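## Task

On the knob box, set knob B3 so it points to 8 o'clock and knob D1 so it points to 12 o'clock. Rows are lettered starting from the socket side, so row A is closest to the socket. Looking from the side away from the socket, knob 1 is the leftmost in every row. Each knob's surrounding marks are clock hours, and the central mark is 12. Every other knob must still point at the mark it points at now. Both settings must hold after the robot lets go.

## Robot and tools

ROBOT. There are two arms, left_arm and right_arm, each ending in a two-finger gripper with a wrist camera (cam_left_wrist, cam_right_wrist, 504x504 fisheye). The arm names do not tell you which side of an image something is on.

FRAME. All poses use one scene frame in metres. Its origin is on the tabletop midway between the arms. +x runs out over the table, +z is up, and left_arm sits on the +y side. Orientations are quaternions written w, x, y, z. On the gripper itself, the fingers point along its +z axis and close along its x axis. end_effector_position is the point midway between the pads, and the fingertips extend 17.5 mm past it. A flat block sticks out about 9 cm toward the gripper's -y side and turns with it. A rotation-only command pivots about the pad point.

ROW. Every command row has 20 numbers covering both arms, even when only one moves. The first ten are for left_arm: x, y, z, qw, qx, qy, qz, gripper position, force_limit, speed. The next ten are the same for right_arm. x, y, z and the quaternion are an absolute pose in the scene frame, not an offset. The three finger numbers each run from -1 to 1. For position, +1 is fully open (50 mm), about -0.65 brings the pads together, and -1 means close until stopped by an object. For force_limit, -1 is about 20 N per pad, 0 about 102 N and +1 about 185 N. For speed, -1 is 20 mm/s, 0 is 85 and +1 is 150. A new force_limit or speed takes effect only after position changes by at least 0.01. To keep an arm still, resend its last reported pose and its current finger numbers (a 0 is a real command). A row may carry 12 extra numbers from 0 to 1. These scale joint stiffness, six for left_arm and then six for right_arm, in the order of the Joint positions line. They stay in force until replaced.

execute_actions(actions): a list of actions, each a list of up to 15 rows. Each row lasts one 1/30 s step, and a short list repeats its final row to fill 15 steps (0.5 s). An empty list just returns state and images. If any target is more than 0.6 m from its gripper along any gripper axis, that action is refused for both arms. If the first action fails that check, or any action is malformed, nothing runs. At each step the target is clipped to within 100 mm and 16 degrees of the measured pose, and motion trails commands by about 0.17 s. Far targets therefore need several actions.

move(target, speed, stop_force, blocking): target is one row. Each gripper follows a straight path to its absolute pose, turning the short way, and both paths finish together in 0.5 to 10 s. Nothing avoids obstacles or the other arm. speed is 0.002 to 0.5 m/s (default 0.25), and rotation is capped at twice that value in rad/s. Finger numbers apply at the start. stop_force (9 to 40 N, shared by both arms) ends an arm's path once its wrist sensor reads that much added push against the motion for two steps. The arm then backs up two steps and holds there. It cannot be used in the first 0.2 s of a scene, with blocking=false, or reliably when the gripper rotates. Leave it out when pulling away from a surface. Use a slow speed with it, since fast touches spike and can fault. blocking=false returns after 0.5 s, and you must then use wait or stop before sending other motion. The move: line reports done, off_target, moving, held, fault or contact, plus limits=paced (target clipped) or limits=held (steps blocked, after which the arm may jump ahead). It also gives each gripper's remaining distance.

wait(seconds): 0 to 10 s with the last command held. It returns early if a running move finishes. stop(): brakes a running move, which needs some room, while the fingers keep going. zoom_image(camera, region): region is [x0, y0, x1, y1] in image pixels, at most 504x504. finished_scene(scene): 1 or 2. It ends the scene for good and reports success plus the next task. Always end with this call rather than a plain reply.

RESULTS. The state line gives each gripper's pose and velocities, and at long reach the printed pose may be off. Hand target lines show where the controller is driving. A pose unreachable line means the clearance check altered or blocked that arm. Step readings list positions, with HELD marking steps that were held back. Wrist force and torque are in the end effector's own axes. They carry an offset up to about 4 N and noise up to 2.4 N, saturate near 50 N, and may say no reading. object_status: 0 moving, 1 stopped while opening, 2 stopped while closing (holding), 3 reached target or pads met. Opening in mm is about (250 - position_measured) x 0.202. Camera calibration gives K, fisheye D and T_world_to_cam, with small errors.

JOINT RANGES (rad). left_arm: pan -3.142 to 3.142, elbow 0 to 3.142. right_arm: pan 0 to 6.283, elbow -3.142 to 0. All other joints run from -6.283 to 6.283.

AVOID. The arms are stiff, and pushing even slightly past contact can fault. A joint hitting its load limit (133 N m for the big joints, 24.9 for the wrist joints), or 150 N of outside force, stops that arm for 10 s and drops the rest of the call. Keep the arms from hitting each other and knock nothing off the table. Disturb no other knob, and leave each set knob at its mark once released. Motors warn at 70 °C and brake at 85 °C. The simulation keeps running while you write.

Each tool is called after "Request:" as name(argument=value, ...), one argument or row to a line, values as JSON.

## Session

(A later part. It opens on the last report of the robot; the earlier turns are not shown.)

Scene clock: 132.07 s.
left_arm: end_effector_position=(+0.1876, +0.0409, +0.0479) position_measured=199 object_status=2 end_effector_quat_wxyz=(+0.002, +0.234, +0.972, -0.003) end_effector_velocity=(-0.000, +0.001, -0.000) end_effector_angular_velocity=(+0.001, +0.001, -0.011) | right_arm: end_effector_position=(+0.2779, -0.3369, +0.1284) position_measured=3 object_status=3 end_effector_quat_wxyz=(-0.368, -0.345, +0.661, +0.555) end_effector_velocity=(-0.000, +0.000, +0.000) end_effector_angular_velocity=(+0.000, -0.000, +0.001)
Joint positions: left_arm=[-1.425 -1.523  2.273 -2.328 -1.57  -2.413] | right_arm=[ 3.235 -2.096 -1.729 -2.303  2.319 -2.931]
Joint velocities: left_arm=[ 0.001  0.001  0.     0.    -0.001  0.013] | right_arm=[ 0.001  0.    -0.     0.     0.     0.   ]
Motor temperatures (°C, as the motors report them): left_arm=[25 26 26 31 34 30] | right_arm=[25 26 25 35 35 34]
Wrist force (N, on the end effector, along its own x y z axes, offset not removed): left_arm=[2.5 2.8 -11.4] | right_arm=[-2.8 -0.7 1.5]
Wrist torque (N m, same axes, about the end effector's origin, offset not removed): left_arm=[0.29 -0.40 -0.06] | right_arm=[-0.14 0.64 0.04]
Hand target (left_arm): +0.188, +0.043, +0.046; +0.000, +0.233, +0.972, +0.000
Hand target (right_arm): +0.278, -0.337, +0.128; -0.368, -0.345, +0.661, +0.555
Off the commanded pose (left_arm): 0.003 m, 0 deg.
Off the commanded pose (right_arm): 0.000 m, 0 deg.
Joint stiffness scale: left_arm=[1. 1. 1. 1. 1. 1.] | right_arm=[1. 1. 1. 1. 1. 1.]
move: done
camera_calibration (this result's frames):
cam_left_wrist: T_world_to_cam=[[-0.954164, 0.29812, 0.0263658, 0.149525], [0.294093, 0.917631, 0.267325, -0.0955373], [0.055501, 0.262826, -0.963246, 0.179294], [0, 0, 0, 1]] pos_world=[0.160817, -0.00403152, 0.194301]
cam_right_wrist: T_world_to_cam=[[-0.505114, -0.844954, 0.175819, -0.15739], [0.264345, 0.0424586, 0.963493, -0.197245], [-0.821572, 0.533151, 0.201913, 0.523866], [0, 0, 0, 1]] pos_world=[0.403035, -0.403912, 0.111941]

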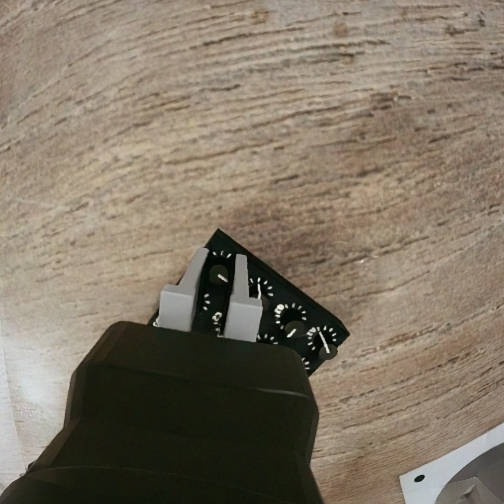

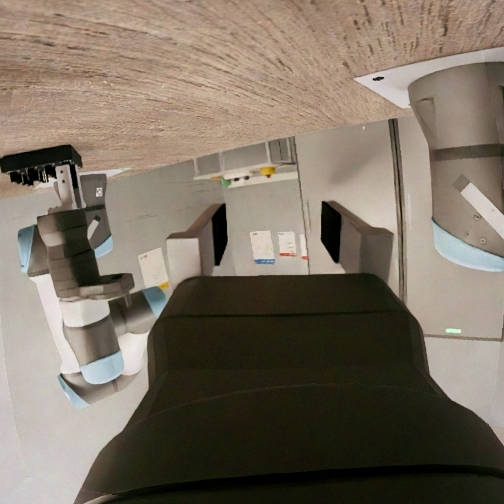

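Request:
execute_actions(
  actions=[
    [[0.1876,0.0412,0.0478,0,0.2334,0.9724,0,-1,-0.9,-0.8,0.2779,-0.3369,0.1284,-0.368,-0.345,0.661,0.555,1,0,0],[0.1876,0.0412,0.0478,0,0.2334,0.9724,0,-1,-0.9,-0.8,0.2779,-0.3369,0.1284,-0.368,-0.345,0.661,0.555,1,0,0],[0.1876,0.0412,0.0478,0,0.2334,0.9724,0,-0.12,-0.9,0,0.2779,-0.3369,0.1284,-0.368,-0.345,0.661,0.555,1,0,0],[0.1876,0.0412,0.0478,0,0.2334,0.9724,0,-0.12,-0.9,0,0.2779,-0.3369,0.1284,-0.368,-0.345,0.661,0.555,1,0,0],[0.1876,0.0412,0.0478,0,0.2334,0.9724,0,-0.12,-0.9,0,0.2779,-0.3369,0.1284,-0.368,-0.345,0.661,0.555,1,0,0],[0.1876,0.0412,0.0478,0,0.2334,0.9724,0,-0.12,-0.9,0,0.2779,-0.3369,0.1284,-0.368,-0.345,0.661,0.555,1,0,0],[0.1876,0.0412,0.0478,0,0.2334,0.9724,0,-0.12,-0.9,0,0.2779,-0.3369,0.1284,-0.368,-0.345,0.661,0.555,1,0,0],[0.1876,0.0412,0.0478,0,0.2334,0.9724,0,-0.12,-0.9,0,0.2779,-0.3369,0.1284,-0.368,-0.345,0.661,0.555,1,0,0],[0.1876,0.0412,0.0478,0,0.2334,0.9724,0,-0.12,-0.9,0,0.2779,-0.3369,0.1284,-0.368,-0.345,0.661,0.555,1,0,0],[0.1876,0.0408,0.050,0,0.2334,0.9724,0,-0.12,-0.9,0,0.2779,-0.3369,0.1284,-0.368,-0.345,0.661,0.555,1,0,0],[0.1876,0.0405,0.053,0,0.2334,0.9724,0,-0.12,-0.9,0,0.2779,-0.3369,0.1284,-0.368,-0.345,0.661,0.555,1,0,0],[0.1876,0.0405,0.056,0,0.2334,0.9724,0,-0.12,-0.9,0,0.2779,-0.3369,0.1284,-0.368,-0.345,0.661,0.555,1,0,0],[0.1876,0.0405,0.059,0,0.2334,0.9724,0,-0.12,-0.9,0,0.2779,-0.3369,0.1284,-0.368,-0.345,0.661,0.555,1,0,0],[0.1876,0.0405,0.063,0,0.2334,0.9724,0,-0.12,-0.9,0,0.2779,-0.3369,0.1284,-0.368,-0.345,0.661,0.555,1,0,0],[0.1876,0.0405,0.067,0,0.2334,0.9724,0,-0.12,-0.9,0,0.2779,-0.3369,0.1284,-0.368,-0.345,0.661,0.555,1,0,0]],
  ],
)

Request:
wait(
  seconds=0.3,
)

Request:
move(
  target=[0.232,0.155,0.10,0,0.2334,0.9724,0,-0.12,-0.9,0,0.2779,-0.3369,0.1284,-0.368,-0.345,0.661,0.555,1,0,0],
  speed=0.2,
)

Request:
zoom_image(
  camera="cam_left_wrist",
  region=[140,40,360,260],
)

Scene clock: 143.43 s.
left_arm: end_effector_position=(+0.1871, +0.0427, +0.0508) position_measured=171 object_status=3 end_effector_quat_wxyz=(-0.001, +0.234, +0.972, +0.002) end_effector_velocity=(+0.001, -0.004, +0.065) end_effector_angular_velocity=(-0.004, +0.000, +0.001) | right_arm: end_effector_position=(+0.2779, -0.3369, +0.1284) position_measured=3 object_status=3 end_effector_quat_wxyz=(-0.368, -0.345, +0.661, +0.555) end_effector_velocity=(+0.000, -0.000, -0.000) end_effector_angular_velocity=(-0.001, +0.000, -0.000)
Joint positions: left_arm=[-1.425 -1.529  2.264 -2.301 -1.57  -2.412] | right_arm=[ 3.235 -2.096 -1.729 -2.303  2.319 -2.931]
Joint velocities: left_arm=[ 0.    -0.126 -0.088  0.21  -0.001 -0.001] | right_arm=[-0.    -0.     0.    -0.     0.     0.001]
Motor temperatures (°C, as the motors report them): left_arm=[25 26 26 31 34 30] | right_arm=[25 26 25 35 35 34]
Wrist force (N, on the end effector, along its own x y z axes, offset not removed): left_arm=[0.1 3.0 -0.7] | right_arm=[-3.5 1.1 1.5]
Wrist torque (N m, same axes, about the end effector's origin, offset not removed): left_arm=[0.57 -0.13 -0.06] | right_arm=[0.19 0.74 0.12]
Hand target (left_arm): +0.188, +0.041, +0.067; +0.000, +0.233, +0.972, -0.001
Hand target (right_arm): +0.278, -0.337, +0.128; -0.368, -0.345, +0.661, +0.555
Off the commanded pose (left_arm): 0.016 m, 0 deg.
Off the commanded pose (right_arm): 0.000 m, 0 deg.
Joint stiffness scale: left_arm=[1. 1. 1. 1. 1. 1.] | right_arm=[1. 1. 1. 1. 1. 1.]
Step readings (end_effector_position):
0: left_arm (+0.1876, +0.0409, +0.0479) | right_arm (+0.2779, -0.3369, +0.1284)
1: left_arm (+0.1876, +0.0409, +0.0479) | right_arm (+0.2779, -0.3369, +0.1284)
2: left_arm (+0.1876, +0.0409, +0.0479) | right_arm (+0.2779, -0.3369, +0.1284)
4: left_arm (+0.1876, +0.0411, +0.0479) | right_arm (+0.2779, -0.3369, +0.1284)
8: left_arm (+0.1873, +0.0421, +0.0471) | right_arm (+0.2779, -0.3369, +0.1284)
15: end_effector_position above
camera_calibration (this result's frames):
cam_left_wrist: T_world_to_cam=[[-0.953862, 0.298426, 0.0330126, 0.148021], [0.295623, 0.914255, 0.277029, -0.0984313], [0.0524909, 0.274007, -0.960294, 0.181586], [0, 0, 0, 1]] pos_world=[0.160759, -0.00393787, 0.196757]
cam_right_wrist: T_world_to_cam=[[-0.505114, -0.844954, 0.175819, -0.15739], [0.264345, 0.0424585, 0.963493, -0.197245], [-0.821572, 0.533151, 0.201913, 0.523866], [0, 0, 0, 1]] pos_world=[0.403035, -0.403912, 0.111941]

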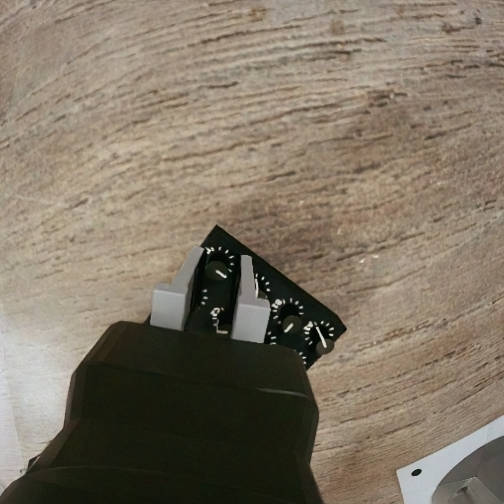

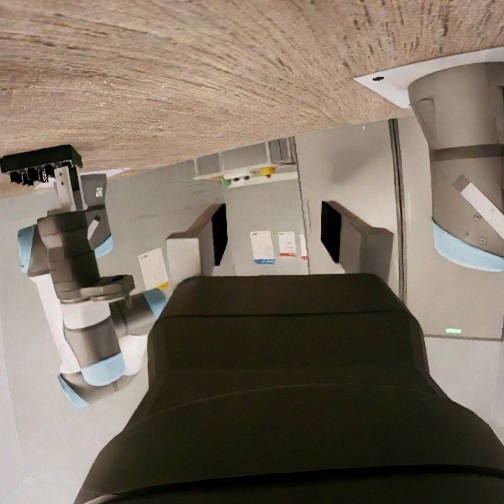

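Scene clock: 143.73 s.
left_arm: end_effector_position=(+0.1877, +0.0405, +0.0660) position_measured=171 object_status=3 end_effector_quat_wxyz=(+0.001, +0.234, +0.972, -0.001) end_effector_velocity=(-0.002, +0.011, -0.005) end_effector_angular_velocity=(+0.037, +0.009, +0.000) | right_arm: end_effector_position=(+0.2779, -0.3369, +0.1284) position_measured=3 object_status=3 end_effector_quat_wxyz=(-0.368, -0.345, +0.661, +0.555) end_effector_velocity=(-0.000, -0.000, -0.000) end_effector_angular_velocity=(+0.000, +0.001, -0.001)
Joint positions: left_arm=[-1.425 -1.557  2.246 -2.262 -1.57  -2.412] | right_arm=[ 3.235 -2.096 -1.729 -2.303  2.319 -2.931]
Joint velocities: left_arm=[ 0.     0.     0.002  0.037  0.    -0.   ] | right_arm=[-0.    -0.    -0.001 -0.     0.001 -0.   ]
Motor temperatures (°C, as the motors report them): left_arm=[25 26 26 31 34 30] | right_arm=[25 26 25 35 35 34]
Wrist force (N, on the end effector, along its own x y z axes, offset not removed): left_arm=[1.4 -0.1 -1.7] | right_arm=[-2.6 0.8 1.4]
Wrist torque (N m, same axes, about the end effector's origin, offset not removed): left_arm=[0.02 -0.28 -0.16] | right_arm=[0.21 0.57 0.11]
Hand target (left_arm): +0.188, +0.041, +0.067; +0.000, +0.233, +0.972, -0.001
Hand target (right_arm): +0.278, -0.337, +0.128; -0.368, -0.345, +0.661, +0.555
Off the commanded pose (left_arm): 0.001 m, 0 deg.
Off the commanded pose (right_arm): 0.000 m, 0 deg.
Joint stiffness scale: left_arm=[1. 1. 1. 1. 1. 1.] | right_arm=[1. 1. 1. 1. 1. 1.]
wait: 0.30 s; no rest
camera_calibration (this result's frames):
cam_left_wrist: T_world_to_cam=[[-0.953931, 0.298648, 0.0287305, 0.14899], [0.295049, 0.916419, 0.27041, -0.100359], [0.0544283, 0.26643, -0.962316, 0.196828], [0, 0, 0, 1]] pos_world=[0.161024, -0.00496564, 0.212269]
cam_right_wrist: T_world_to_cam=[[-0.505114, -0.844954, 0.175819, -0.15739], [0.264345, 0.0424586, 0.963493, -0.197245], [-0.821572, 0.533151, 0.201913, 0.523866], [0, 0, 0, 1]] pos_world=[0.403035, -0.403912, 0.111941]

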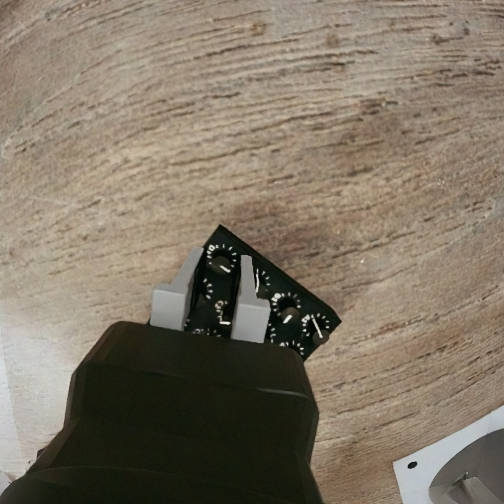

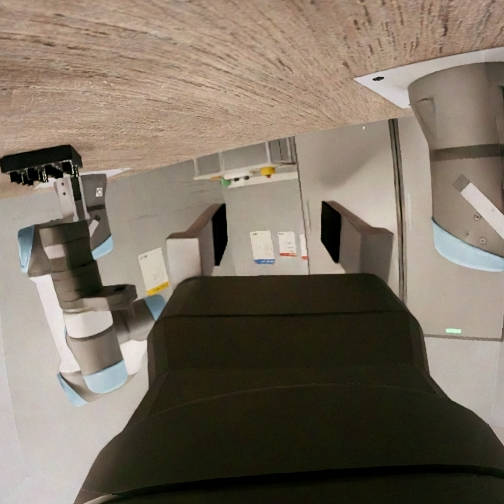

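Scene clock: 144.97 s.
left_arm: end_effector_position=(+0.2316, +0.1538, +0.1000) position_measured=171 object_status=3 end_effector_quat_wxyz=(+0.001, +0.234, +0.972, +0.000) end_effector_velocity=(-0.001, +0.003, -0.002) end_effector_angular_velocity=(+0.007, +0.003, -0.007) | right_arm: end_effector_position=(+0.2779, -0.3369, +0.1284) position_measured=3 object_status=3 end_effector_quat_wxyz=(-0.368, -0.345, +0.661, +0.555) end_effector_velocity=(+0.000, -0.000, -0.000) end_effector_angular_velocity=(-0.000, +0.000, -0.000)
Joint positions: left_arm=[-1.21  -1.775  2.328 -2.125 -1.57  -2.196] | right_arm=[ 3.235 -2.096 -1.729 -2.303  2.319 -2.931]
Joint velocities: left_arm=[ 0.001 -0.     0.002  0.006  0.     0.007] | right_arm=[-0.    -0.     0.001 -0.    -0.     0.   ]
Motor temperatures (°C, as the motors report them): left_arm=[25 26 26 31 34 30] | right_arm=[25 26 25 35 35 34]
Wrist force (N, on the end effector, along its own x y z axes, offset not removed): left_arm=[0.8 1.7 -2.4] | right_arm=[-1.6 -0.1 2.2]
Wrist torque (N m, same axes, about the end effector's origin, offset not removed): left_arm=[0.35 -0.23 -0.10] | right_arm=[0.03 0.44 0.05]
Hand target (left_arm): +0.232, +0.155, +0.100; +0.000, +0.233, +0.972, +0.000
Hand target (right_arm): +0.278, -0.337, +0.128; -0.368, -0.345, +0.661, +0.555
Off the commanded pose (left_arm): 0.001 m, 0 deg.
Off the commanded pose (right_arm): 0.000 m, 0 deg.
Joint stiffness scale: left_arm=[1. 1. 1. 1. 1. 1.] | right_arm=[1. 1. 1. 1. 1. 1.]
move: done
camera_calibration (this result's frames):
cam_left_wrist: T_world_to_cam=[[-0.953809, 0.298946, 0.0296506, 0.155915], [0.295453, 0.915617, 0.272678, -0.22657], [0.0543675, 0.268843, -0.961648, 0.1965], [0, 0, 0, 1]] pos_world=[0.204971, 0.108013, 0.246122]
cam_right_wrist: T_world_to_cam=[[-0.505114, -0.844954, 0.175819, -0.15739], [0.264345, 0.0424585, 0.963493, -0.197245], [-0.821572, 0.533151, 0.201913, 0.523866], [0, 0, 0, 1]] pos_world=[0.403035, -0.403912, 0.111941]

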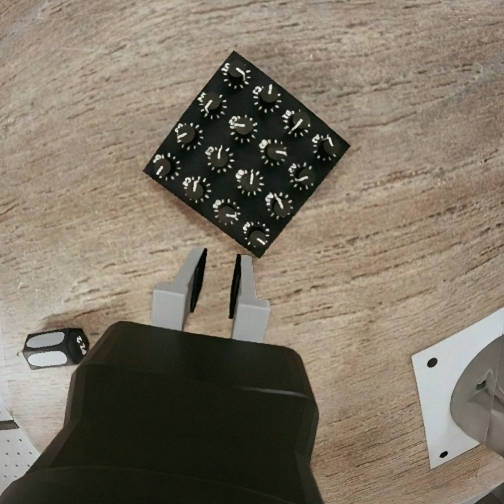

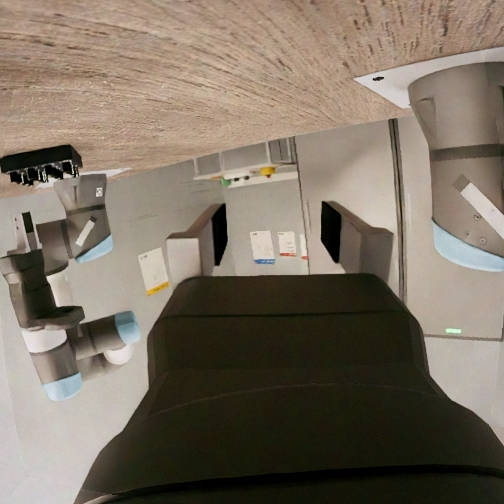

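Region (140, 40, 360, 260) of cam_left_wrist's 504x504 image, scaled by 2.291, with more detail than that image has.

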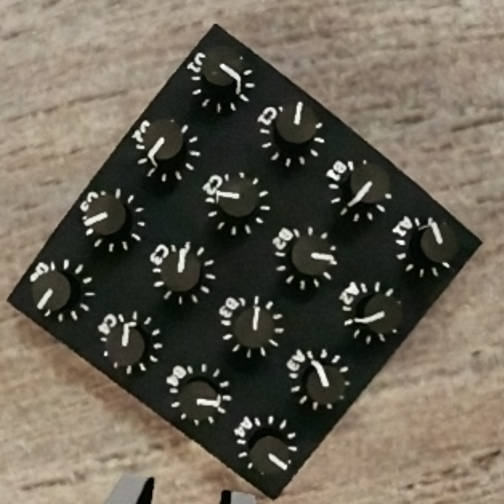

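Both look right.

Request:
finished_scene(
  scene=1,
)

The scene is finished: the task was done.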